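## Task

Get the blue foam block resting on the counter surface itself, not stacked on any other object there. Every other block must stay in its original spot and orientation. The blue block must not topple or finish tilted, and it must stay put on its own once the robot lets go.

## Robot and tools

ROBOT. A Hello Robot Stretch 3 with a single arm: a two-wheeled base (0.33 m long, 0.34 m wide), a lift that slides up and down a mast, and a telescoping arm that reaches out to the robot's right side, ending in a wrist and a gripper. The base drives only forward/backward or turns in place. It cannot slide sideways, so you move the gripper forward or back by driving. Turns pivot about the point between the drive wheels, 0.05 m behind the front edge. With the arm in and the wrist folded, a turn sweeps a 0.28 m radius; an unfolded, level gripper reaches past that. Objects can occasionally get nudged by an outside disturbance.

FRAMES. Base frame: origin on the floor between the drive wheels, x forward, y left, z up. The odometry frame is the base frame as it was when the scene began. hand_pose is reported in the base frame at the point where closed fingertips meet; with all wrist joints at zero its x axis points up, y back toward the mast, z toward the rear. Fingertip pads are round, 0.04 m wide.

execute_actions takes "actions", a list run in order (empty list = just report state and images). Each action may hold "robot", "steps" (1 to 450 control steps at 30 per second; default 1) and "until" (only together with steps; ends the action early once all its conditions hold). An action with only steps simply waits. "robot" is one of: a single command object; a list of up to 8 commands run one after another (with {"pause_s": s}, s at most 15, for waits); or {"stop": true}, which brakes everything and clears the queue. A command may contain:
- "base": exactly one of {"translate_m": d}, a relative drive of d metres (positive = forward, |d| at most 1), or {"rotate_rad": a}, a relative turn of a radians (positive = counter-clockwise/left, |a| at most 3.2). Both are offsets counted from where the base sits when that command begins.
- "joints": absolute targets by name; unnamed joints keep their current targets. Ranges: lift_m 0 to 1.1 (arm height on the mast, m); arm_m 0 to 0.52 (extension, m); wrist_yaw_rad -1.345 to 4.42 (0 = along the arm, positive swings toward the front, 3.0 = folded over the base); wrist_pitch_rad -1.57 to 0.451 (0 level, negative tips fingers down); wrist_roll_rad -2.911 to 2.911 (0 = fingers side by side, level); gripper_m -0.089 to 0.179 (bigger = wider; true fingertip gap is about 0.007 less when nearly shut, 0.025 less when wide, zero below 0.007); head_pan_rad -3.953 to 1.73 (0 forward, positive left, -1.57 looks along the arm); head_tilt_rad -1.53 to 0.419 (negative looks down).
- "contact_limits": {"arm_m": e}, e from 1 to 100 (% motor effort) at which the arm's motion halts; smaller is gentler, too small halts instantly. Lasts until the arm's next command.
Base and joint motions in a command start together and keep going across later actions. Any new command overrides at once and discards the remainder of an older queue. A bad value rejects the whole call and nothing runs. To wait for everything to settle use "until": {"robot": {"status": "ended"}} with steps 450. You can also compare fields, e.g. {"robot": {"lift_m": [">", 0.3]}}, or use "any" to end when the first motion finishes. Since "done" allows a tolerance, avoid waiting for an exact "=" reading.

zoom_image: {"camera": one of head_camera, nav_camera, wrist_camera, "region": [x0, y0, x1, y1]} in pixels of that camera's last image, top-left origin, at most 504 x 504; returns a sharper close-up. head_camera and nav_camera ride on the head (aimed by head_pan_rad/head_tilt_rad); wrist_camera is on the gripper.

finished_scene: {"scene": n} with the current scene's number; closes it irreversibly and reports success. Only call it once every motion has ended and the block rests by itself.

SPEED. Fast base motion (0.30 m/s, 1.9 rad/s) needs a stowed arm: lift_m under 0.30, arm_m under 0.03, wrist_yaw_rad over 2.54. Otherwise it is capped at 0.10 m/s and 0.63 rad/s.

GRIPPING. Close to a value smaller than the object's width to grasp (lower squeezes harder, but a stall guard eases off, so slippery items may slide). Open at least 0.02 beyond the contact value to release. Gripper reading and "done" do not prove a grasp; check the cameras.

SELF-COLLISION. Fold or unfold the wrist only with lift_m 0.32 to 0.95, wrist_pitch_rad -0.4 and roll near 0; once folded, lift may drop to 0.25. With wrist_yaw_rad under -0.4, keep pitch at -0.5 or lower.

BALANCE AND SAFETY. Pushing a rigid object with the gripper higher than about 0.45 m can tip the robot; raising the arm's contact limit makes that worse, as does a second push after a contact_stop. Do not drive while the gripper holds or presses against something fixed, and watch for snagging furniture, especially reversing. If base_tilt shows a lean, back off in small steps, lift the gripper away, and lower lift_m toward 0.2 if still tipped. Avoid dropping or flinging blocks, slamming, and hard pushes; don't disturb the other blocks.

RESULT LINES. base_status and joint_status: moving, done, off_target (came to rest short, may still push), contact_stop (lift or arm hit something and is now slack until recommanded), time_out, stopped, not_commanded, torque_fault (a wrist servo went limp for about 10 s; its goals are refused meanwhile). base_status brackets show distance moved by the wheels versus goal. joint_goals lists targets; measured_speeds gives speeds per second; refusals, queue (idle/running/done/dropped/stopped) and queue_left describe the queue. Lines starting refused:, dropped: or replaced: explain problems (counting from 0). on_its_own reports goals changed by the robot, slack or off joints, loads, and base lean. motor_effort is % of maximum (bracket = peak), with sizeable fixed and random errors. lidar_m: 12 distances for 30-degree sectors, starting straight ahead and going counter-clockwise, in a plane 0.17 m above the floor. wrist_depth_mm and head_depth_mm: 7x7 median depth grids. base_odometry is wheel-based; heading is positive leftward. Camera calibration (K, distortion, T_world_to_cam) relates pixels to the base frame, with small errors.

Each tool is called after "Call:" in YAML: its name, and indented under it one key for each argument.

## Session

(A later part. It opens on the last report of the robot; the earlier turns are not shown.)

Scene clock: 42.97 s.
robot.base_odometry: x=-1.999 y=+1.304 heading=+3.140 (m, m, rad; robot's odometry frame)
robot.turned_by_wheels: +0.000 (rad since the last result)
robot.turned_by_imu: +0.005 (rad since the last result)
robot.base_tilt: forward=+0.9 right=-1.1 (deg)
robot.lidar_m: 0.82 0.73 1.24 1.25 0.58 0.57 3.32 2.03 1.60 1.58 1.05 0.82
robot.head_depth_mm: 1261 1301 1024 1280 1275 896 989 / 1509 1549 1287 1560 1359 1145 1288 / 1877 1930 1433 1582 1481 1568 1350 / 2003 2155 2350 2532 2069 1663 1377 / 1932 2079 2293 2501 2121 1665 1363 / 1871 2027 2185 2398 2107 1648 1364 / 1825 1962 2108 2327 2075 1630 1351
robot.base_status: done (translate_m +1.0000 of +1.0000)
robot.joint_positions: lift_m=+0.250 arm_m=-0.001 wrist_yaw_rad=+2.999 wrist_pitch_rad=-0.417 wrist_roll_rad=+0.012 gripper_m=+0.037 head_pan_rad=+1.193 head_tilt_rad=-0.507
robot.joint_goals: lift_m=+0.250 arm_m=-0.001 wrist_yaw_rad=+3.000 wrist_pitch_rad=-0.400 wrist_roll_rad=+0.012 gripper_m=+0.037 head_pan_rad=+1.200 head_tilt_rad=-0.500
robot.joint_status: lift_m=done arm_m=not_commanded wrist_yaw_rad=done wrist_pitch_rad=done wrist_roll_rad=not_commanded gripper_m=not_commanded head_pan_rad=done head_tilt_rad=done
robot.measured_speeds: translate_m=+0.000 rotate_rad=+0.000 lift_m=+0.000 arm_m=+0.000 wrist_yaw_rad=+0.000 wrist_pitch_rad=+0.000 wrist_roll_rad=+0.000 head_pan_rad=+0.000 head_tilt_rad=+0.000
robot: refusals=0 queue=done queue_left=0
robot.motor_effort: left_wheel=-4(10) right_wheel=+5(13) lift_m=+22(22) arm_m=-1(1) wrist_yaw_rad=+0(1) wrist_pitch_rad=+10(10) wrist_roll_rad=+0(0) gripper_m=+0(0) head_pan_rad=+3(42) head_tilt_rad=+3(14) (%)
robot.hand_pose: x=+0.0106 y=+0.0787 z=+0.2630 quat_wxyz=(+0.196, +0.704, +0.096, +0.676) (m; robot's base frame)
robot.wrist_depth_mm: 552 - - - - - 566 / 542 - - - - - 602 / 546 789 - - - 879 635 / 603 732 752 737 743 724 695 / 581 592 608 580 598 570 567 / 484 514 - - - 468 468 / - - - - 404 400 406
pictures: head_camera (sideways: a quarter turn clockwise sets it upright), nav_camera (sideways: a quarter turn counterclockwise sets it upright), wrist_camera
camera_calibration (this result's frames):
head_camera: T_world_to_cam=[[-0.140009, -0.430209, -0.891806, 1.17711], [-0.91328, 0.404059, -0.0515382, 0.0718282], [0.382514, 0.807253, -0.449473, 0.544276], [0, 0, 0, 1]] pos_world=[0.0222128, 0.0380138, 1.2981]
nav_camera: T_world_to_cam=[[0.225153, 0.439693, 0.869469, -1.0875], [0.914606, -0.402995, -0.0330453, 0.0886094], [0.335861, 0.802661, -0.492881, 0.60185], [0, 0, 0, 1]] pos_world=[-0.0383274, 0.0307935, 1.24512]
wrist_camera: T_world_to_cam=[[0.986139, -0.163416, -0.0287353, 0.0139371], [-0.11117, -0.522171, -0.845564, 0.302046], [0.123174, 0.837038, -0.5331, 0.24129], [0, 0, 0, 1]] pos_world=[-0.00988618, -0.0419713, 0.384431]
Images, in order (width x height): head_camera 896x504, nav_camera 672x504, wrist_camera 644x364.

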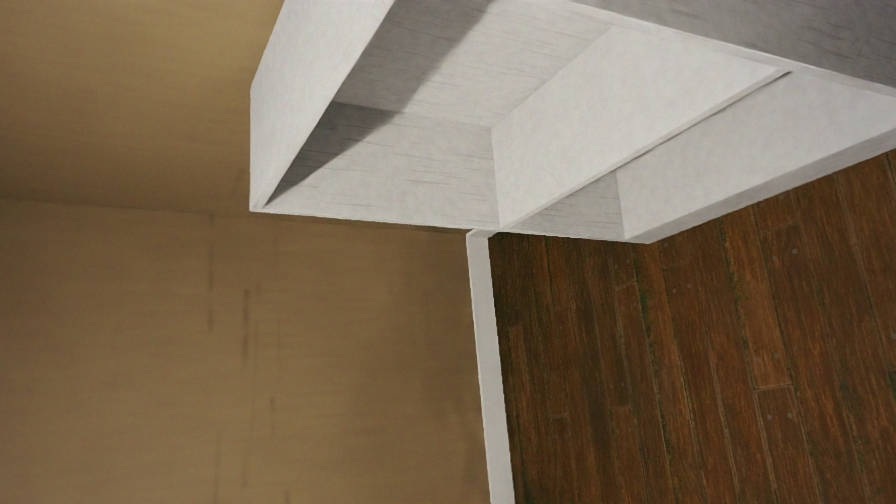

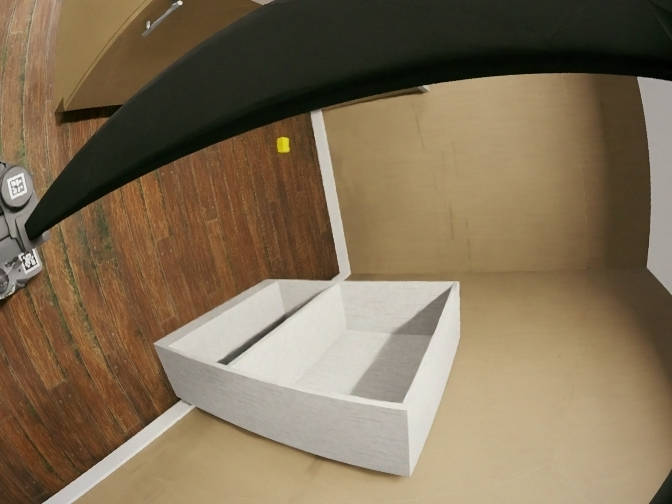

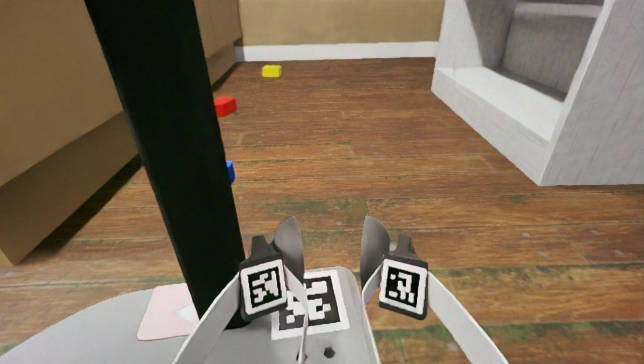

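Blocks are on the floor to my left. Turn to face them.

Call:
execute_actions:
  actions:
    - {"robot":{"base":{"rotate_rad":1.57},"joints":{"head_pan_rad":0,"head_tilt_rad":-0.8}},"steps":150,"until":{"robot":{"status":"ended"}}}

Scene clock: 46.90 s.
robot.base_odometry: x=-1.999 y=+1.304 heading=-1.574 (m, m, rad; robot's odometry frame)
robot.turned_by_wheels: +1.570 (rad since the last result)
robot.turned_by_imu: +1.549 (rad since the last result)
robot.base_tilt: forward=+0.9 right=-1.1 (deg)
robot.lidar_m: 1.26 0.58 0.57 3.34 2.03 1.60 1.58 1.05 0.83 0.82 0.73 1.23
robot.head_depth_mm: 1903 2128 2361 1943 1592 1377 1206 / 1899 2164 2364 1972 1630 1379 1203 / 1924 2190 2371 1924 1606 1367 1191 / 1940 2206 2366 1949 1593 1359 1183 / 1931 2182 2404 1914 1578 1344 1181 / 1594 1576 1703 1774 1571 1347 1174 / 1367 1147 1218 1288 1449 1330 1170
robot.base_status: done (rotate_rad +1.5699 of +1.5700)
robot.joint_positions: lift_m=+0.250 arm_m=-0.001 wrist_yaw_rad=+2.999 wrist_pitch_rad=-0.417 wrist_roll_rad=+0.012 gripper_m=+0.037 head_pan_rad=+0.007 head_tilt_rad=-0.790
robot.joint_goals: lift_m=+0.250 arm_m=-0.001 wrist_yaw_rad=+3.000 wrist_pitch_rad=-0.400 wrist_roll_rad=+0.012 gripper_m=+0.037 head_pan_rad=+0.000 head_tilt_rad=-0.800
robot.joint_status: lift_m=done arm_m=not_commanded wrist_yaw_rad=done wrist_pitch_rad=done wrist_roll_rad=not_commanded gripper_m=not_commanded head_pan_rad=done head_tilt_rad=done
robot.measured_speeds: translate_m=+0.000 rotate_rad=+0.000 lift_m=+0.000 arm_m=+0.000 wrist_yaw_rad=+0.000 wrist_pitch_rad=+0.000 wrist_roll_rad=+0.000 head_pan_rad=+0.000 head_tilt_rad=+0.000
robot: refusals=0 queue=done queue_left=0
robot.motor_effort: left_wheel=-4(12) right_wheel=+5(16) lift_m=+21(22) arm_m=-1(1) wrist_yaw_rad=+0(0) wrist_pitch_rad=+10(10) wrist_roll_rad=+0(0) gripper_m=+0(0) head_pan_rad=-4(39) head_tilt_rad=-4(27) (%)
robot.hand_pose: x=+0.0106 y=+0.0787 z=+0.2630 quat_wxyz=(+0.196, +0.704, +0.096, +0.676) (m; robot's base frame)
robot.wrist_depth_mm: - - - - - 558 463 / - - - - - 562 511 / - - - - 938 614 552 / 773 762 752 734 730 666 670 / 599 592 599 597 604 567 569 / 491 506 - - - 470 468 / - - - - 401 399 402
pictures: head_camera (sideways: a quarter turn clockwise sets it upright), nav_camera (sideways: a quarter turn counterclockwise sets it upright), wrist_camera
camera_calibration (this result's frames):
head_camera: T_world_to_cam=[[-0.682313, -0.0335045, -0.730292, 0.969848], [0.0154472, 0.998065, -0.0602219, 0.0774475], [0.730897, -0.0523712, -0.680476, 0.842681], [0, 0, 0, 1]] pos_world=[0.0446307, -0.000671148, 1.28636]
nav_camera: T_world_to_cam=[[0.715254, -0.0418947, 0.697608, -0.866455], [-0.0376354, -0.999062, -0.0214111, 0.0792615], [0.697851, -0.0109404, -0.716159, 0.890102], [0, 0, 0, 1]] pos_world=[0.00156016, 0.0526253, 1.2436]
wrist_camera: T_world_to_cam=[[0.986139, -0.163417, -0.0287356, 0.0139345], [-0.11117, -0.522172, -0.845564, 0.302037], [0.123174, 0.837038, -0.533101, 0.241304], [0, 0, 0, 1]] pos_world=[-0.00988614, -0.0419878, 0.384431]
Images, in order (width x height): head_camera 896x504, nav_camera 672x504, wrist_camera 644x364.

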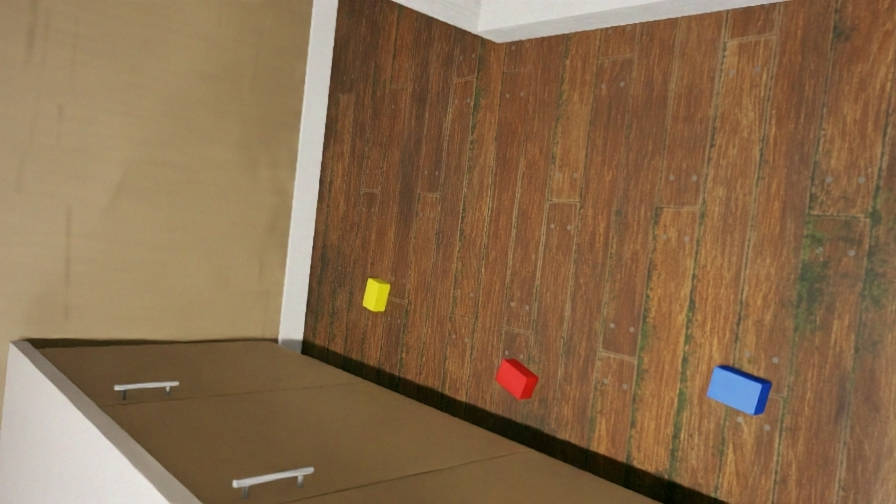

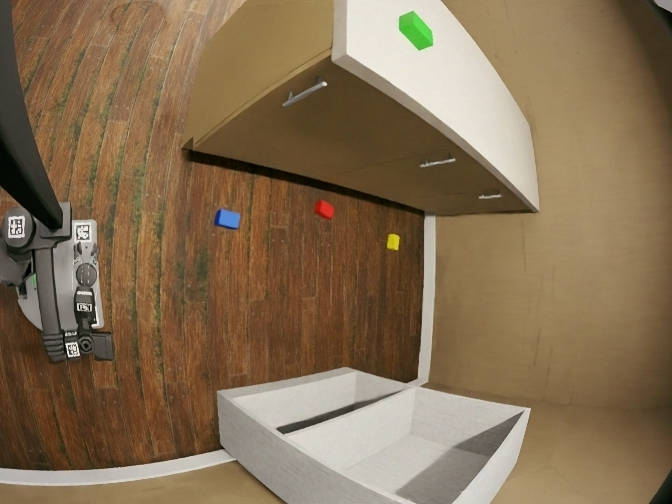

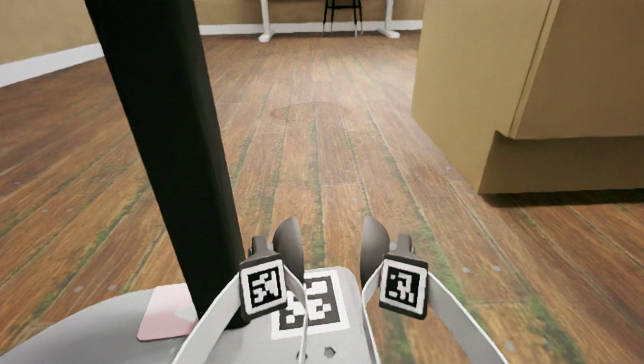

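Call:
execute_actions:
  actions:
    - {"robot":[{"base":{"rotate_rad":1.55}},{"base":{"translate_m":0.2},"joints":{"lift_m":0.55}},{"joints":{"wrist_yaw_rad":0,"gripper_m":0.12,"head_pan_rad":-1.57,"head_tilt_rad":-1.0}},{"joints":{"wrist_pitch_rad":-1.2,"arm_m":0.1}}],"steps":400,"until":{"robot":{"status":"ended"}}}

Scene clock: 60.57 s.
robot.base_odometry: x=-1.799 y=+1.299 heading=-0.024 (m, m, rad; robot's odometry frame)
robot.turned_by_wheels: +1.550 (rad since the last result)
robot.turned_by_imu: +1.529 (rad since the last result)
robot.base_tilt: forward=+1.0 right=-1.1 (deg)
robot.lidar_m: 3.13 2.06 1.59 1.56 1.34 1.03 1.02 0.89 1.51 0.76 0.44 0.56
robot.head_depth_mm: 2068 2260 1918 1636 1434 1273 1151 / 2077 2261 1904 1640 1420 1276 1148 / 2104 2248 1889 1612 1458 - - / 2113 2226 1887 1596 1449 1212 1156 / 1478 1669 1778 1592 1393 1239 1143 / 858 971 1053 1142 1312 1235 1117 / 752 653 720 753 870 1196 1116
robot.base_status: done (translate_m +0.2000 of +0.2000)
robot.joint_positions: lift_m=+0.550 arm_m=+0.100 wrist_yaw_rad=+0.001 wrist_pitch_rad=-1.202 wrist_roll_rad=+0.012 gripper_m=+0.120 head_pan_rad=-1.563 head_tilt_rad=-0.987
robot.joint_goals: lift_m=+0.550 arm_m=+0.100 wrist_yaw_rad=+0.000 wrist_pitch_rad=-1.200 wrist_roll_rad=+0.012 gripper_m=+0.120 head_pan_rad=-1.570 head_tilt_rad=-1.000
robot.joint_status: lift_m=done arm_m=done wrist_yaw_rad=done wrist_pitch_rad=done wrist_roll_rad=not_commanded gripper_m=done head_pan_rad=done head_tilt_rad=done
robot.measured_speeds: translate_m=+0.000 rotate_rad=+0.000 lift_m=+0.000 arm_m=+0.000 wrist_yaw_rad=+0.000 wrist_pitch_rad=+0.000 wrist_roll_rad=+0.000 head_pan_rad=+0.000 head_tilt_rad=+0.000
robot: refusals=0 queue=done queue_left=0
robot.motor_effort: left_wheel=-4(12) right_wheel=+4(15) lift_m=+27(28) arm_m=+2(1) wrist_yaw_rad=-1(6) wrist_pitch_rad=+1(9) wrist_roll_rad=+0(0) gripper_m=+0(89) head_pan_rad=-3(39) head_tilt_rad=-7(24) (%)
robot.hand_pose: x=-0.0216 y=-0.3146 z=+0.4409 quat_wxyz=(+0.580, +0.398, -0.586, -0.402) (m; robot's base frame)
robot.wrist_depth_mm: 277 383 718 737 712 716 716 / 282 392 696 697 692 686 683 / 284 401 670 657 657 665 643 / 313 406 634 641 628 629 618 / 614 612 612 602 608 596 604 / 600 596 590 585 590 - 583 / 575 564 564 560 576 558 561
pictures: head_camera (sideways: a quarter turn clockwise sets it upright), nav_camera (sideways: a quarter turn counterclockwise sets it upright), wrist_camera
camera_calibration (this result's frames):
head_camera: T_world_to_cam=[[-0.0350367, 0.812055, -0.582528, 0.773359], [0.997981, -0.00246939, -0.0634669, 0.0756627], [-0.0529771, -0.583575, -0.810329, 1.01633], [0, 0, 0, 1]] pos_world=[0.00542798, -0.0347202, 1.27886]
nav_camera: T_world_to_cam=[[-0.0403929, -0.838026, 0.544133, -0.661878], [-0.999116, 0.0402094, -0.0122409, 0.0731836], [-0.0116211, -0.544146, -0.83891, 1.05404], [0, 0, 0, 1]] pos_world=[0.0586328, 0.0159362, 1.24529]
wrist_camera: T_world_to_cam=[[-0.999352, 0.0357054, -0.00457091, -0.00436204], [0.0358284, 0.974361, -0.222117, 0.442641], [-0.00347706, -0.222137, -0.975009, 0.528211], [0, 0, 0, 1]] pos_world=[-0.0183817, -0.313802, 0.613309]
Images, in order (width x height): head_camera 896x504, nav_camera 672x504, wrist_camera 644x364.

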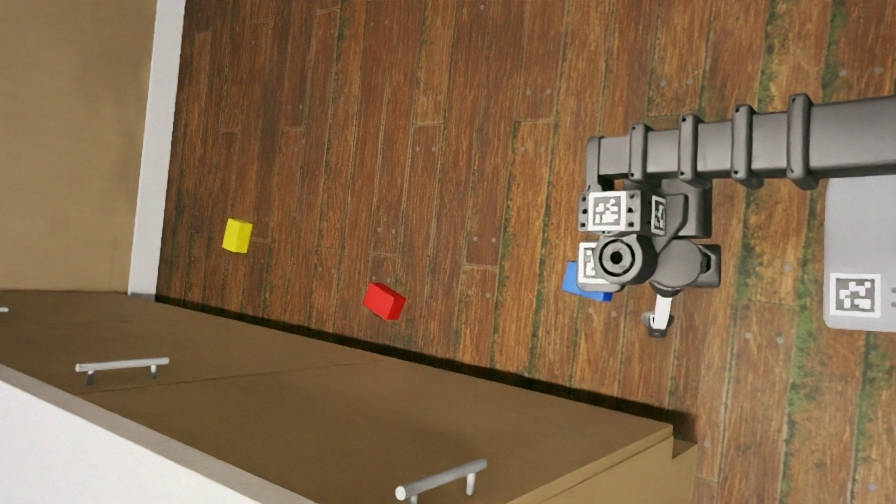

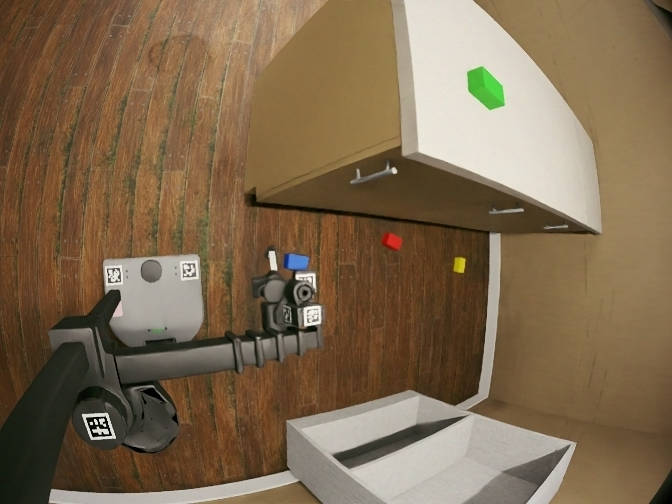

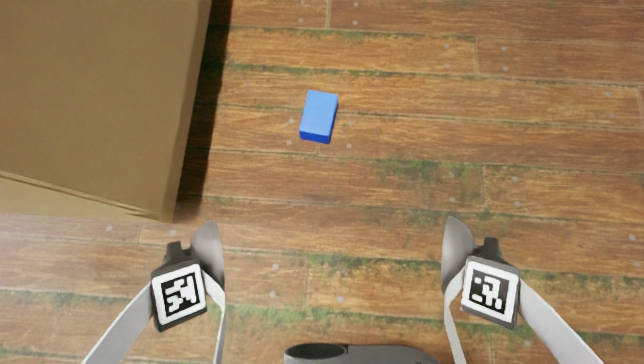

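Call:
execute_actions:
  actions:
    - {"robot":[{"joints":{"arm_m":0.36}},{"joints":{"lift_m":0.22}}],"steps":300,"until":{"robot":{"status":"ended"}}}

Scene clock: 70.00 s.
robot.base_odometry: x=-1.799 y=+1.299 heading=-0.024 (m, m, rad; robot's odometry frame)
robot.turned_by_wheels: +0.000 (rad since the last result)
robot.turned_by_imu: +0.000 (rad since the last result)
robot.base_tilt: forward=+0.9 right=-1.0 (deg)
robot.lidar_m: 3.13 2.06 1.60 1.56 1.34 1.03 1.02 0.89 1.50 0.77 0.44 0.56
robot.head_depth_mm: 2038 2265 1919 1650 1441 1280 1151 / 2083 2270 1901 1638 1422 1272 1150 / 2107 2253 1889 1632 1416 1262 1170 / 2119 2229 1889 1611 1357 1254 1169 / 1467 1676 1777 1598 1390 1244 1147 / 860 973 1051 1149 1328 1236 1120 / 752 652 722 754 868 1187 1112
robot.base_status: done (translate_m +0.2000 of +0.2000)
robot.joint_positions: lift_m=+0.220 arm_m=+0.360 wrist_yaw_rad=+0.000 wrist_pitch_rad=-1.203 wrist_roll_rad=+0.012 gripper_m=+0.120 head_pan_rad=-1.563 head_tilt_rad=-0.988
robot.joint_goals: lift_m=+0.220 arm_m=+0.360 wrist_yaw_rad=+0.000 wrist_pitch_rad=-1.200 wrist_roll_rad=+0.012 gripper_m=+0.120 head_pan_rad=-1.570 head_tilt_rad=-1.000
robot.joint_status: lift_m=done arm_m=done wrist_yaw_rad=done wrist_pitch_rad=done wrist_roll_rad=not_commanded gripper_m=done head_pan_rad=done head_tilt_rad=done
robot.measured_speeds: translate_m=+0.000 rotate_rad=+0.000 lift_m=+0.000 arm_m=+0.000 wrist_yaw_rad=+0.000 wrist_pitch_rad=+0.000 wrist_roll_rad=+0.000 head_pan_rad=+0.000 head_tilt_rad=+0.000
robot: refusals=0 queue=done queue_left=0
robot.motor_effort: left_wheel=-4(4) right_wheel=+5(4) lift_m=+22(26) arm_m=+2(4) wrist_yaw_rad=+0(1) wrist_pitch_rad=+1(2) wrist_roll_rad=+0(0) gripper_m=+0(1) head_pan_rad=-4(3) head_tilt_rad=-7(7) (%)
robot.hand_pose: x=-0.0216 y=-0.5744 z=+0.1111 quat_wxyz=(+0.580, +0.398, -0.586, -0.403) (m; robot's base frame)
robot.wrist_depth_mm: 313 332 328 327 331 325 322 / 313 316 316 313 314 313 308 / 302 304 301 301 299 302 299 / 292 292 291 242 287 285 285 / 280 279 281 232 278 277 274 / 270 267 265 264 267 - 265 / 259 258 257 256 256 253 257
pictures: head_camera (sideways: a quarter turn clockwise sets it upright), nav_camera (sideways: a quarter turn counterclockwise sets it upright), wrist_camera
camera_calibration (this result's frames):
head_camera: T_world_to_cam=[[-0.0349564, 0.8121, -0.58247, 0.773283], [0.997981, -0.00256397, -0.0634676, 0.0756637], [-0.0530355, -0.583513, -0.81037, 1.01638], [0, 0, 0, 1]] pos_world=[0.00542452, -0.0347185, 1.27886]
nav_camera: T_world_to_cam=[[-0.0404758, -0.838061, 0.544073, -0.6618], [-0.999112, 0.0403095, -0.0122374, 0.0731791], [-0.0116756, -0.544085, -0.838949, 1.05409], [0, 0, 0, 1]] pos_world=[0.0586344, 0.015935, 1.24529]
wrist_camera: T_world_to_cam=[[-0.999331, 0.0362917, -0.00453415, 0.00369767], [0.0363956, 0.974563, -0.221137, 0.622507], [-0.00360661, -0.221154, -0.975232, 0.149533], [0, 0, 0, 1]] pos_world=[-0.018422, -0.573737, 0.283505]
Images, in order (width x height): head_camera 896x504, nav_camera 672x504, wrist_camera 644x364.

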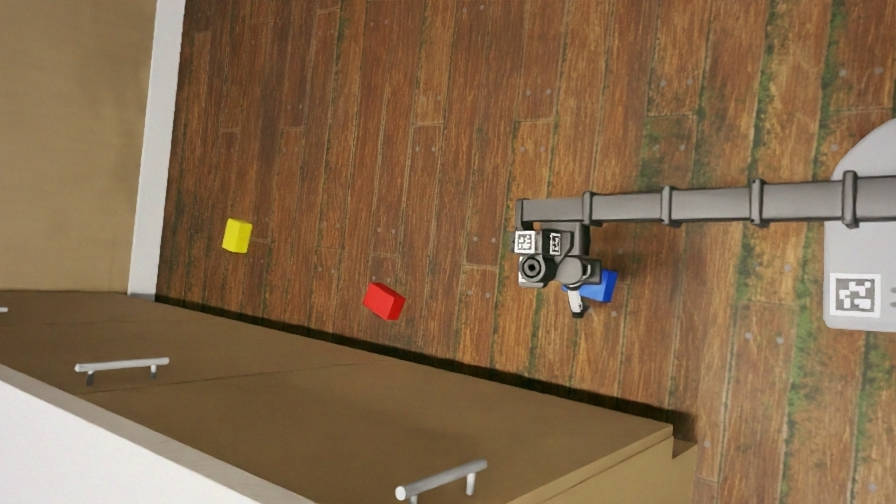

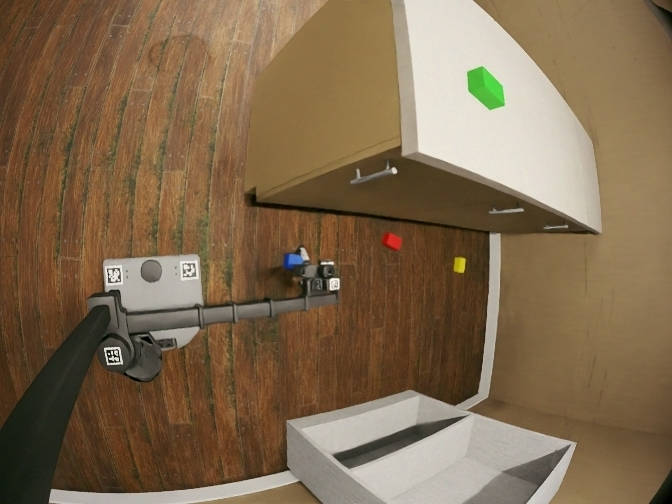

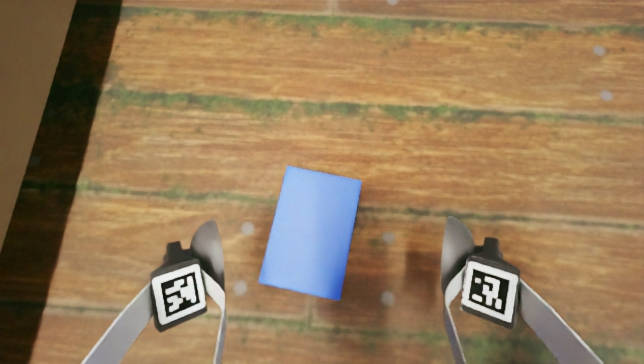

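Good alignment. Lower, grip, lift.

Call:
execute_actions:
  actions:
    - {"robot":[{"joints":{"lift_m":0.135}},{"joints":{"gripper_m":0.0}},{"pause_s":0.5},{"joints":{"lift_m":0.3}}],"steps":300,"until":{"robot":{"status":"ended"}}}

Scene clock: 76.97 s.
robot.base_odometry: x=-1.799 y=+1.299 heading=-0.024 (m, m, rad; robot's odometry frame)
robot.turned_by_wheels: +0.000 (rad since the last result)
robot.turned_by_imu: +0.000 (rad since the last result)
robot.base_tilt: forward=+0.9 right=-1.0 (deg)
robot.lidar_m: 3.13 2.06 1.59 1.56 1.34 1.03 1.01 0.88 1.51 0.76 0.44 0.56
robot.head_depth_mm: 2051 2256 1915 1667 1438 1277 1147 / 2055 2281 1882 1632 1429 1256 1140 / 2088 2270 1874 1611 1424 1261 - / 2060 2223 1873 1627 1363 1252 1165 / 1479 1670 1774 1580 1392 1247 1144 / 861 969 1056 1146 1317 1232 1112 / 750 651 725 753 874 1191 1103
robot.base_status: done (translate_m +0.2000 of +0.2000)
robot.joint_positions: lift_m=+0.300 arm_m=+0.360 wrist_yaw_rad=+0.001 wrist_pitch_rad=-1.204 wrist_roll_rad=+0.012 gripper_m=+0.014 head_pan_rad=-1.563 head_tilt_rad=-0.988
robot.joint_goals: lift_m=+0.300 arm_m=+0.360 wrist_yaw_rad=+0.000 wrist_pitch_rad=-1.200 wrist_roll_rad=+0.012 gripper_m=+0.013 head_pan_rad=-1.570 head_tilt_rad=-1.000
robot.joint_status: lift_m=done arm_m=done wrist_yaw_rad=done wrist_pitch_rad=done wrist_roll_rad=not_commanded gripper_m=done head_pan_rad=done head_tilt_rad=done
robot.measured_speeds: translate_m=+0.000 rotate_rad=+0.000 lift_m=+0.000 arm_m=+0.000 wrist_yaw_rad=+0.000 wrist_pitch_rad=+0.000 wrist_roll_rad=+0.000 head_pan_rad=+0.000 head_tilt_rad=+0.000
robot: refusals=0 queue=done queue_left=0
robot.on_its_own: gripper_m is held at +0.013, not at your +0.000, by its stall guard, which is still easing
robot.motor_effort: left_wheel=-2(6) right_wheel=+3(7) lift_m=+27(28) arm_m=+2(2) wrist_yaw_rad=-2(2) wrist_pitch_rad=+3(3) wrist_roll_rad=+0(0) gripper_m=-22(99) head_pan_rad=-3(3) head_tilt_rad=-6(7) (%)
robot.hand_pose: x=-0.0215 y=-0.5739 z=+0.1907 quat_wxyz=(+0.580, +0.399, -0.585, -0.403) (m; robot's base frame)
robot.wrist_depth_mm: 320 422 423 422 422 418 421 / 324 404 407 409 404 399 396 / 325 391 388 155 384 385 385 / 324 375 372 149 370 368 368 / 325 357 358 143 351 355 351 / 332 346 344 138 138 342 339 / 330 336 332 330 328 330 330
pictures: head_camera (sideways: a quarter turn clockwise sets it upright), nav_camera (sideways: a quarter turn counterclockwise sets it upright), wrist_camera
camera_calibration (this result's frames):
head_camera: T_world_to_cam=[[-0.0349561, 0.812132, -0.582426, 0.773225], [0.997981, -0.00256111, -0.0634682, 0.0756644], [-0.0530362, -0.583468, -0.810402, 1.01642], [0, 0, 0, 1]] pos_world=[0.00542449, -0.0347172, 1.27886]
nav_camera: T_world_to_cam=[[-0.0404761, -0.838091, 0.544027, -0.66174], [-0.999112, 0.0403108, -0.0122348, 0.0731757], [-0.0116763, -0.54404, -0.838978, 1.05413], [0, 0, 0, 1]] pos_world=[0.0586343, 0.0159381, 1.24529]
wrist_camera: T_world_to_cam=[[-0.999377, 0.0349978, -0.00446484, 0.00337496], [0.0351248, 0.975029, -0.219284, 0.639537], [-0.00332113, -0.219305, -0.975651, 0.228406], [0, 0, 0, 1]] pos_world=[-0.0183322, -0.573594, 0.3631]
Images, in order (width x height): head_camera 896x504, nav_camera 672x504, wrist_camera 644x364.

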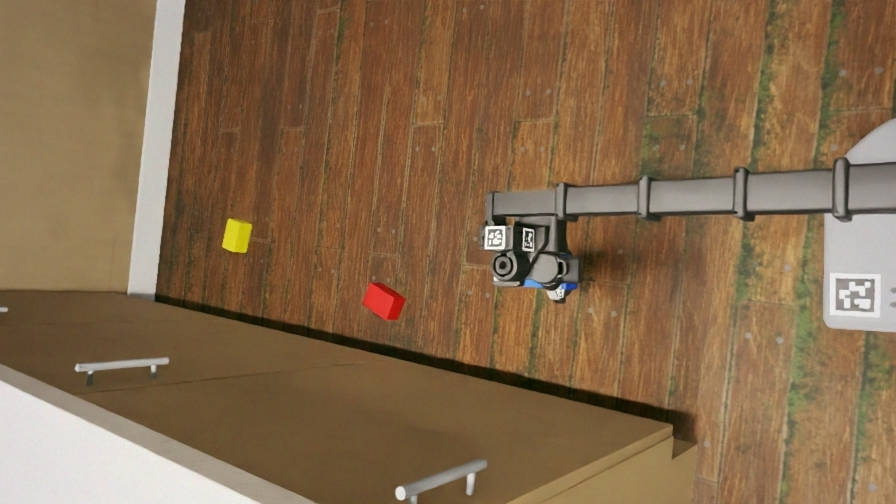

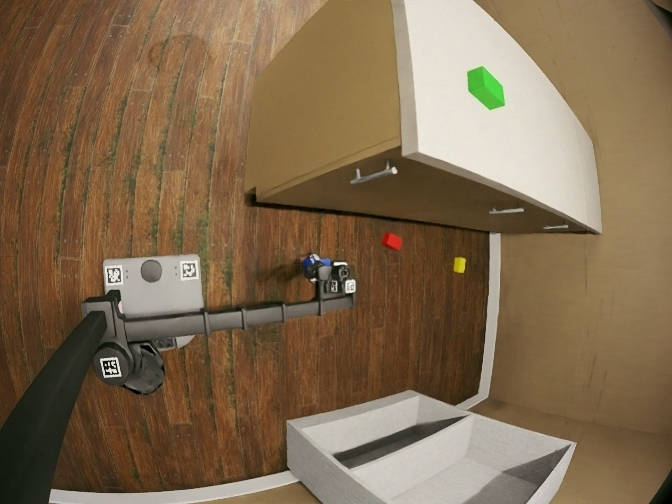

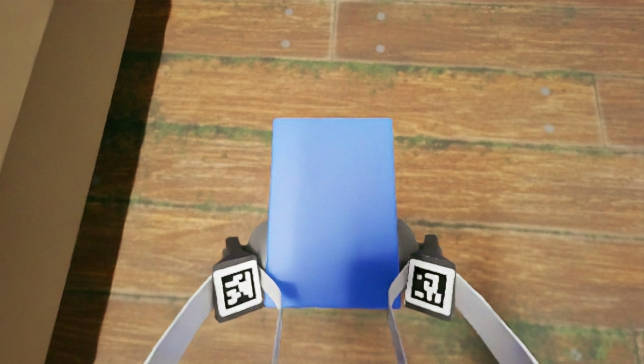

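Call:
execute_actions:
  actions:
    - {"robot":[{"joints":{"lift_m":1.09,"head_tilt_rad":-0.5}},{"base":{"translate_m":0.5}},{"joints":{"arm_m":0.45}}],"steps":450,"until":{"robot":{"status":"ended"}}}

Scene clock: 93.17 s.
robot.base_odometry: x=-1.299 y=+1.287 heading=-0.024 (m, m, rad; robot's odometry frame)
robot.turned_by_wheels: +0.000 (rad since the last result)
robot.turned_by_imu: +0.000 (rad since the last result)
robot.base_tilt: forward=+1.0 right=-1.1 (deg)
robot.lidar_m: 2.65 2.01 1.55 1.52 1.63 1.54 1.51 1.33 0.41 0.40 0.43 2.64
robot.head_depth_mm: 1890 - 2268 1033 651 506 543 / 1922 2112 1642 907 646 511 548 / 1923 - 1408 894 635 512 553 / 1976 2118 - 662 631 513 560 / 1957 2124 1401 869 626 516 566 / 1980 2109 2238 851 621 519 570 / 1991 2149 2331 842 615 516 574
robot.base_status: done (translate_m +0.5000 of +0.5000)
robot.joint_positions: lift_m=+1.090 arm_m=+0.385 wrist_yaw_rad=+0.001 wrist_pitch_rad=-1.205 wrist_roll_rad=+0.012 gripper_m=+0.014 head_pan_rad=-1.563 head_tilt_rad=-0.507
robot.joint_goals: lift_m=+1.090 arm_m=+0.450 wrist_yaw_rad=+0.000 wrist_pitch_rad=-1.200 wrist_roll_rad=+0.012 gripper_m=+0.013 head_pan_rad=-1.570 head_tilt_rad=-0.500
robot.joint_status: lift_m=done arm_m=moving wrist_yaw_rad=done wrist_pitch_rad=done wrist_roll_rad=not_commanded gripper_m=done head_pan_rad=done head_tilt_rad=done
robot.measured_speeds: translate_m=+0.000 rotate_rad=+0.000 lift_m=+0.000 arm_m=+0.081 wrist_yaw_rad=+0.000 wrist_pitch_rad=+0.000 wrist_roll_rad=+0.000 head_pan_rad=+0.000 head_tilt_rad=+0.000
robot: refusals=0 queue=running queue_left=0
robot.on_its_own: gripper_m is held at +0.013, not at your +0.000, by its stall guard, which is not easing now
robot.motor_effort: left_wheel=-4(4) right_wheel=+4(11) lift_m=+27(27) arm_m=+3(2) wrist_yaw_rad=-2(2) wrist_pitch_rad=+3(3) wrist_roll_rad=+0(0) gripper_m=-22(22) head_pan_rad=-4(4) head_tilt_rad=+5(34) (%)
robot.hand_pose: x=-0.0215 y=-0.5988 z=+0.9807 quat_wxyz=(+0.580, +0.399, -0.585, -0.403) (m; robot's base frame)
robot.wrist_depth_mm: 283 282 282 281 278 279 276 / 272 270 271 268 266 267 264 / 258 257 255 156 255 255 253 / 247 248 247 149 199 199 244 / 239 238 239 143 188 193 233 / 231 230 228 138 138 223 226 / 223 220 219 219 217 217 217
pictures: head_camera (sideways: a quarter turn clockwise sets it upright), nav_camera (sideways: a quarter turn counterclockwise sets it upright), wrist_camera
camera_calibration (this result's frames):
head_camera: T_world_to_cam=[[-0.0321111, 0.451181, -0.891855, 1.17652], [0.998195, -0.0308251, -0.051534, 0.0601628], [-0.0507427, -0.8919, -0.449377, 0.546794], [0, 0, 0, 1]] pos_world=[0.00547091, -0.0412833, 1.2981]
nav_camera: T_world_to_cam=[[-0.0432103, -0.492001, 0.869522, -1.08593], [-0.999023, 0.0293313, -0.0330493, 0.100288], [-0.00924392, -0.8701, -0.492788, 0.603834], [0, 0, 0, 1]] pos_world=[0.0588481, -0.0118249, 1.24512]
wrist_camera: T_world_to_cam=[[-0.999365, 0.0353404, -0.0044566, 0.00794535], [0.035458, 0.975066, -0.219065, 0.836812], [-0.00339635, -0.219084, -0.9757, 0.993893], [0, 0, 0, 1]] pos_world=[-0.0183558, -0.598482, 1.15309]
Images, in order (width x height): head_camera 896x504, nav_camera 672x504, wrist_camera 644x364.

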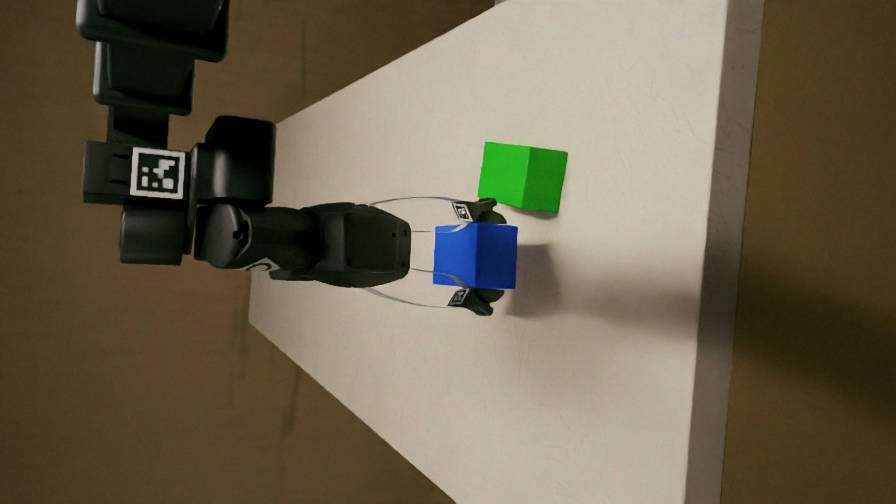

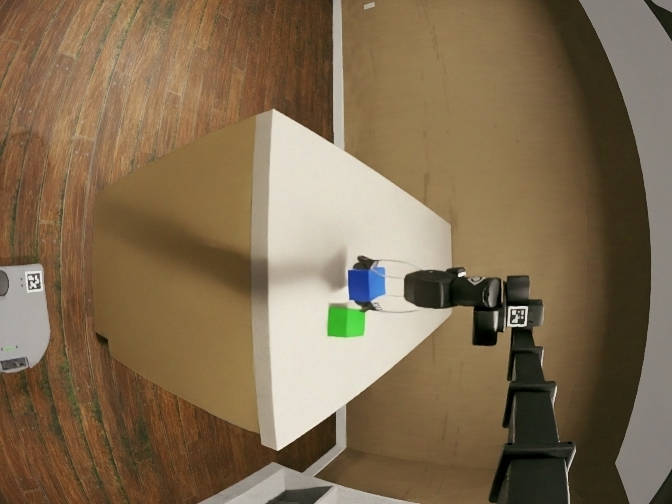

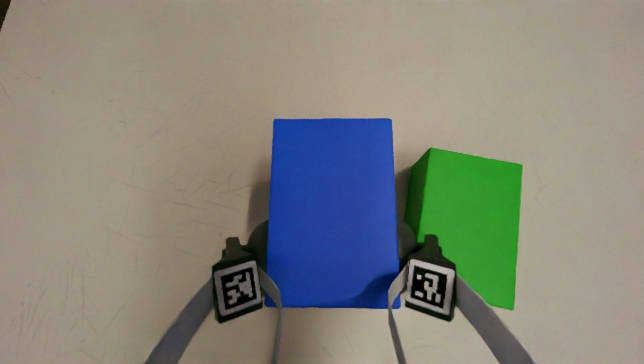

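Call:
execute_actions:
  actions:
    - {"robot":[{"base":{"translate_m":0.15}},{"joints":{"lift_m":1.05}}],"steps":300,"until":{"robot":{"status":"ended"}}}

Scene clock: 98.43 s.
robot.base_odometry: x=-1.149 y=+1.284 heading=-0.024 (m, m, rad; robot's odometry frame)
robot.turned_by_wheels: +0.000 (rad since the last result)
robot.turned_by_imu: +0.000 (rad since the last result)
robot.base_tilt: forward=+1.0 right=-1.1 (deg)
robot.lidar_m: 2.55 1.99 1.54 1.51 1.61 1.70 1.66 0.55 0.42 0.41 0.44 2.50
robot.head_depth_mm: 1954 2028 1282 917 646 521 561 / 1959 2021 1377 901 646 522 567 / 1938 2050 1295 888 637 523 571 / 1969 2097 - 718 633 527 578 / 1971 2125 2258 869 625 525 582 / 1972 2137 2351 2526 620 528 590 / 1998 2158 2339 2538 2079 542 1256
robot.base_status: done (translate_m +0.1500 of +0.1500)
robot.joint_positions: lift_m=+1.050 arm_m=+0.450 wrist_yaw_rad=+0.001 wrist_pitch_rad=-1.205 wrist_roll_rad=+0.012 gripper_m=+0.014 head_pan_rad=-1.563 head_tilt_rad=-0.507
robot.joint_goals: lift_m=+1.050 arm_m=+0.450 wrist_yaw_rad=+0.000 wrist_pitch_rad=-1.200 wrist_roll_rad=+0.012 gripper_m=+0.013 head_pan_rad=-1.570 head_tilt_rad=-0.500
robot.joint_status: lift_m=done arm_m=done wrist_yaw_rad=done wrist_pitch_rad=done wrist_roll_rad=not_commanded gripper_m=done head_pan_rad=done head_tilt_rad=done
robot.measured_speeds: translate_m=+0.000 rotate_rad=+0.000 lift_m=+0.000 arm_m=+0.000 wrist_yaw_rad=+0.000 wrist_pitch_rad=+0.000 wrist_roll_rad=+0.000 head_pan_rad=+0.000 head_tilt_rad=+0.000
robot: refusals=0 queue=done queue_left=0
robot.on_its_own: gripper_m is held at +0.013, not at your +0.000, by its stall guard, which is not easing now
robot.motor_effort: left_wheel=-3(5) right_wheel=+4(11) lift_m=+22(27) arm_m=+2(2) wrist_yaw_rad=-1(2) wrist_pitch_rad=+3(3) wrist_roll_rad=+0(0) gripper_m=-21(22) head_pan_rad=-4(4) head_tilt_rad=+4(3) (%)
robot.hand_pose: x=-0.0216 y=-0.6639 z=+0.9409 quat_wxyz=(+0.580, +0.399, -0.585, -0.403) (m; robot's base frame)
robot.wrist_depth_mm: - - 233 233 231 230 230 / - 230 224 222 221 220 222 / - 216 213 155 210 212 211 / - 206 205 150 202 203 203 / - 198 197 143 194 196 195 / - 189 190 138 138 188 187 / - 184 182 182 182 181 181
pictures: head_camera (sideways: a quarter turn clockwise sets it upright), nav_camera (sideways: a quarter turn counterclockwise sets it upright), wrist_camera
camera_calibration (this result's frames):
head_camera: T_world_to_cam=[[-0.0321109, 0.451128, -0.891881, 1.17655], [0.998195, -0.0308278, -0.0515318, 0.0601598], [-0.0507422, -0.891927, -0.449324, 0.546725], [0, 0, 0, 1]] pos_world=[0.00547093, -0.0412835, 1.2981]
nav_camera: T_world_to_cam=[[-0.0432105, -0.491949, 0.869551, -1.08597], [-0.999023, 0.029329, -0.0330515, 0.100291], [-0.00924339, -0.87013, -0.492736, 0.603767], [0, 0, 0, 1]] pos_world=[0.0588481, -0.0118283, 1.24512]
wrist_camera: T_world_to_cam=[[-0.999353, 0.0356934, -0.00445535, 0.0102772], [0.0358023, 0.975062, -0.219026, 0.891528], [-0.00347354, -0.219043, -0.975709, 0.940876], [0, 0, 0, 1]] pos_world=[-0.0183801, -0.663569, 1.11333]
Images, in order (width x height): head_camera 896x504, nav_camera 672x504, wrist_camera 644x364.

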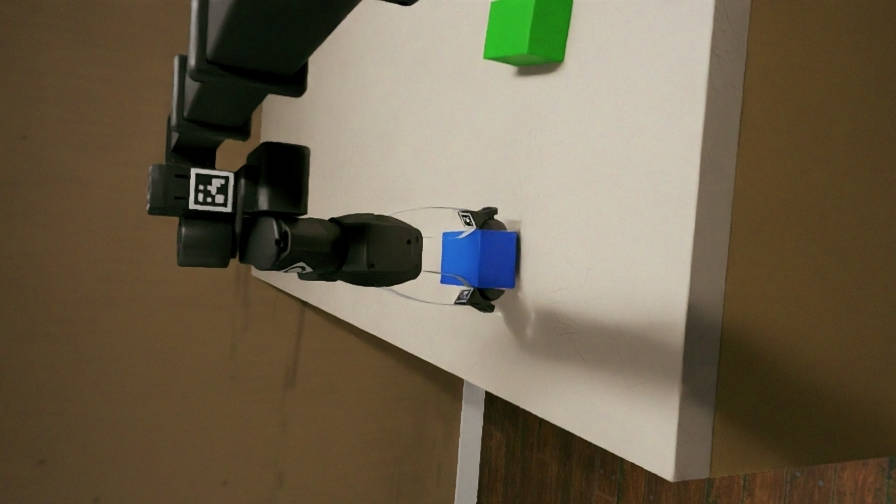

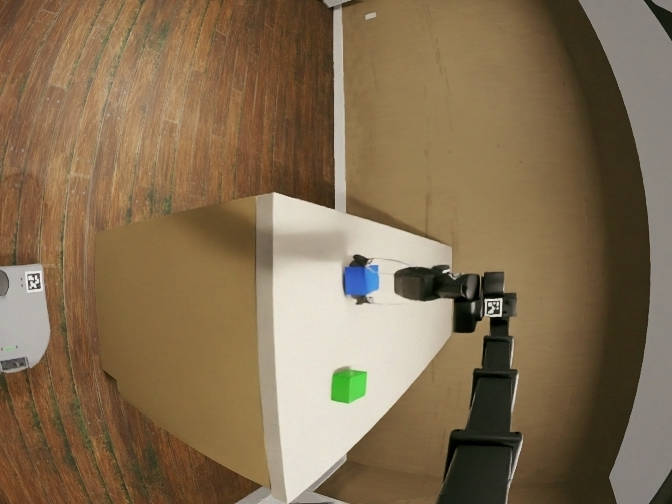

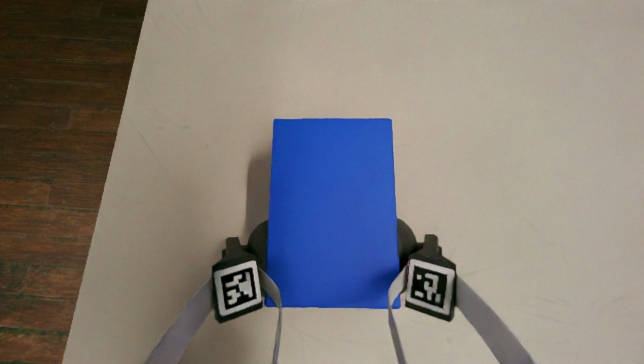

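Call:
execute_actions:
  actions:
    - {"robot":[{"joints":{"gripper_m":0.1}},{"joints":{"lift_m":1.1}},{"joints":{"arm_m":0.0}}],"steps":300,"until":{"robot":{"status":"ended"}}}

Scene clock: 106.13 s.
robot.base_odometry: x=-1.149 y=+1.284 heading=-0.024 (m, m, rad; robot's odometry frame)
robot.turned_by_wheels: +0.000 (rad since the last result)
robot.turned_by_imu: +0.000 (rad since the last result)
robot.base_tilt: forward=+0.9 right=-1.1 (deg)
robot.lidar_m: 2.55 1.99 1.54 1.51 1.61 1.70 1.66 0.54 0.42 0.41 0.44 2.50
robot.head_depth_mm: 1901 - - - - - 582 / 1912 - - - - - - / 1906 - - - - - - / 1930 2141 1307 928 - - - / 1977 2119 2250 870 626 523 600 / 1974 2144 2346 2530 619 529 577 / 2003 2165 2315 2520 2090 542 1258
robot.base_status: done (translate_m +0.1500 of +0.1500)
robot.joint_positions: lift_m=+1.100 arm_m=+0.000 wrist_yaw_rad=+0.001 wrist_pitch_rad=-1.205 wrist_roll_rad=+0.012 gripper_m=+0.100 head_pan_rad=-1.563 head_tilt_rad=-0.507
robot.joint_goals: lift_m=+1.100 arm_m=+0.000 wrist_yaw_rad=+0.000 wrist_pitch_rad=-1.200 wrist_roll_rad=+0.012 gripper_m=+0.100 head_pan_rad=-1.570 head_tilt_rad=-0.500
robot.joint_status: lift_m=done arm_m=done wrist_yaw_rad=done wrist_pitch_rad=done wrist_roll_rad=not_commanded gripper_m=done head_pan_rad=done head_tilt_rad=done
robot.measured_speeds: translate_m=+0.000 rotate_rad=+0.000 lift_m=+0.000 arm_m=+0.000 wrist_yaw_rad=+0.000 wrist_pitch_rad=+0.000 wrist_roll_rad=+0.000 head_pan_rad=+0.000 head_tilt_rad=+0.000
robot: refusals=0 queue=done queue_left=0
robot.motor_effort: left_wheel=-3(3) right_wheel=+4(4) lift_m=+26(28) arm_m=-3(5) wrist_yaw_rad=-1(1) wrist_pitch_rad=+3(3) wrist_roll_rad=+0(0) gripper_m=+0(87) head_pan_rad=-3(4) head_tilt_rad=+4(3) (%)
robot.hand_pose: x=-0.0216 y=-0.2145 z=+0.9907 quat_wxyz=(+0.580, +0.399, -0.585, -0.403) (m; robot's base frame)
robot.wrist_depth_mm: - - 298 294 294 294 290 / - - 367 355 345 334 322 / - - 623 502 478 449 446 / - - - 842 776 - - / - - - - - - - / - - - - - - - / - - - - - - -
pictures: head_camera (sideways: a quarter turn clockwise sets it upright), nav_camera (sideways: a quarter turn counterclockwise sets it upright), wrist_camera
camera_calibration (this result's frames):
head_camera: T_world_to_cam=[[-0.0321088, 0.450872, -0.892011, 1.17672], [0.998196, -0.0308428, -0.0515207, 0.0601454], [-0.0507413, -0.892056, -0.449068, 0.546391], [0, 0, 0, 1]] pos_world=[0.00547093, -0.0412846, 1.29812]
nav_camera: T_world_to_cam=[[-0.0432125, -0.491699, 0.869692, -1.08615], [-0.999023, 0.0293196, -0.0330621, 0.100304], [-0.00924241, -0.870271, -0.492486, 0.603441], [0, 0, 0, 1]] pos_world=[0.0588483, -0.0118446, 1.24512]
wrist_camera: T_world_to_cam=[[-0.999353, 0.0356945, -0.00445538, -0.00554044], [0.0358033, 0.975062, -0.219026, 0.464266], [-0.00347374, -0.219044, -0.975709, 1.08787], [0, 0, 0, 1]] pos_world=[-0.0183802, -0.2142, 1.1631]
Images, in order (width x height): head_camera 896x504, nav_camera 672x504, wrist_camera 644x364.

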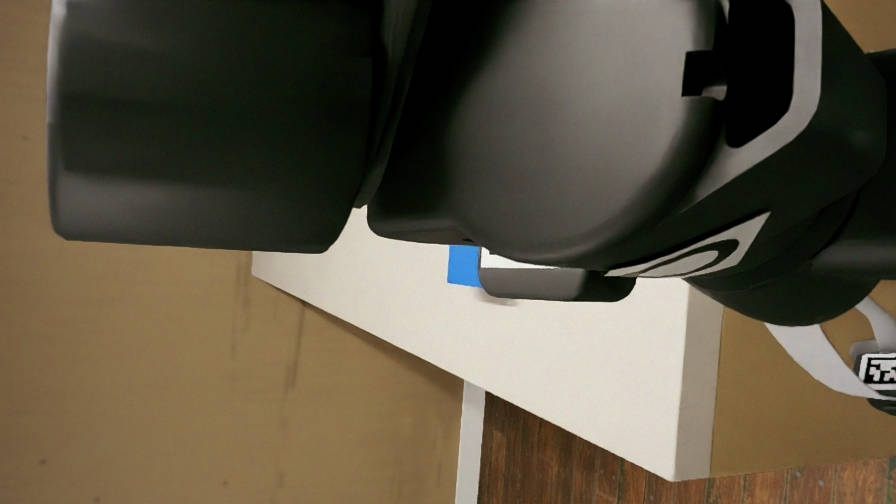

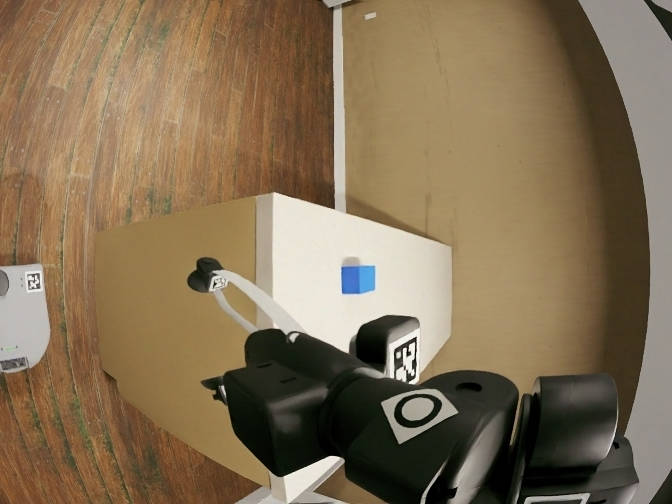

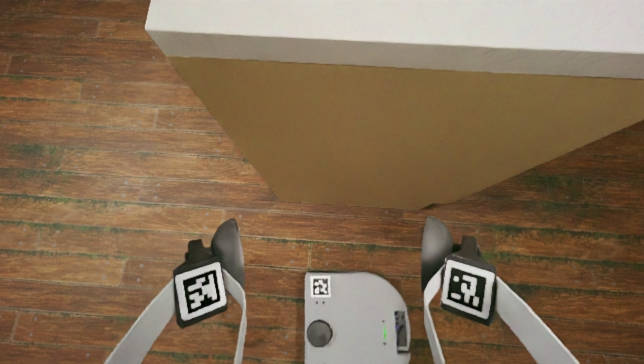

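Call:
finished_scene:
  scene: 1

The scene is finished: the task was done.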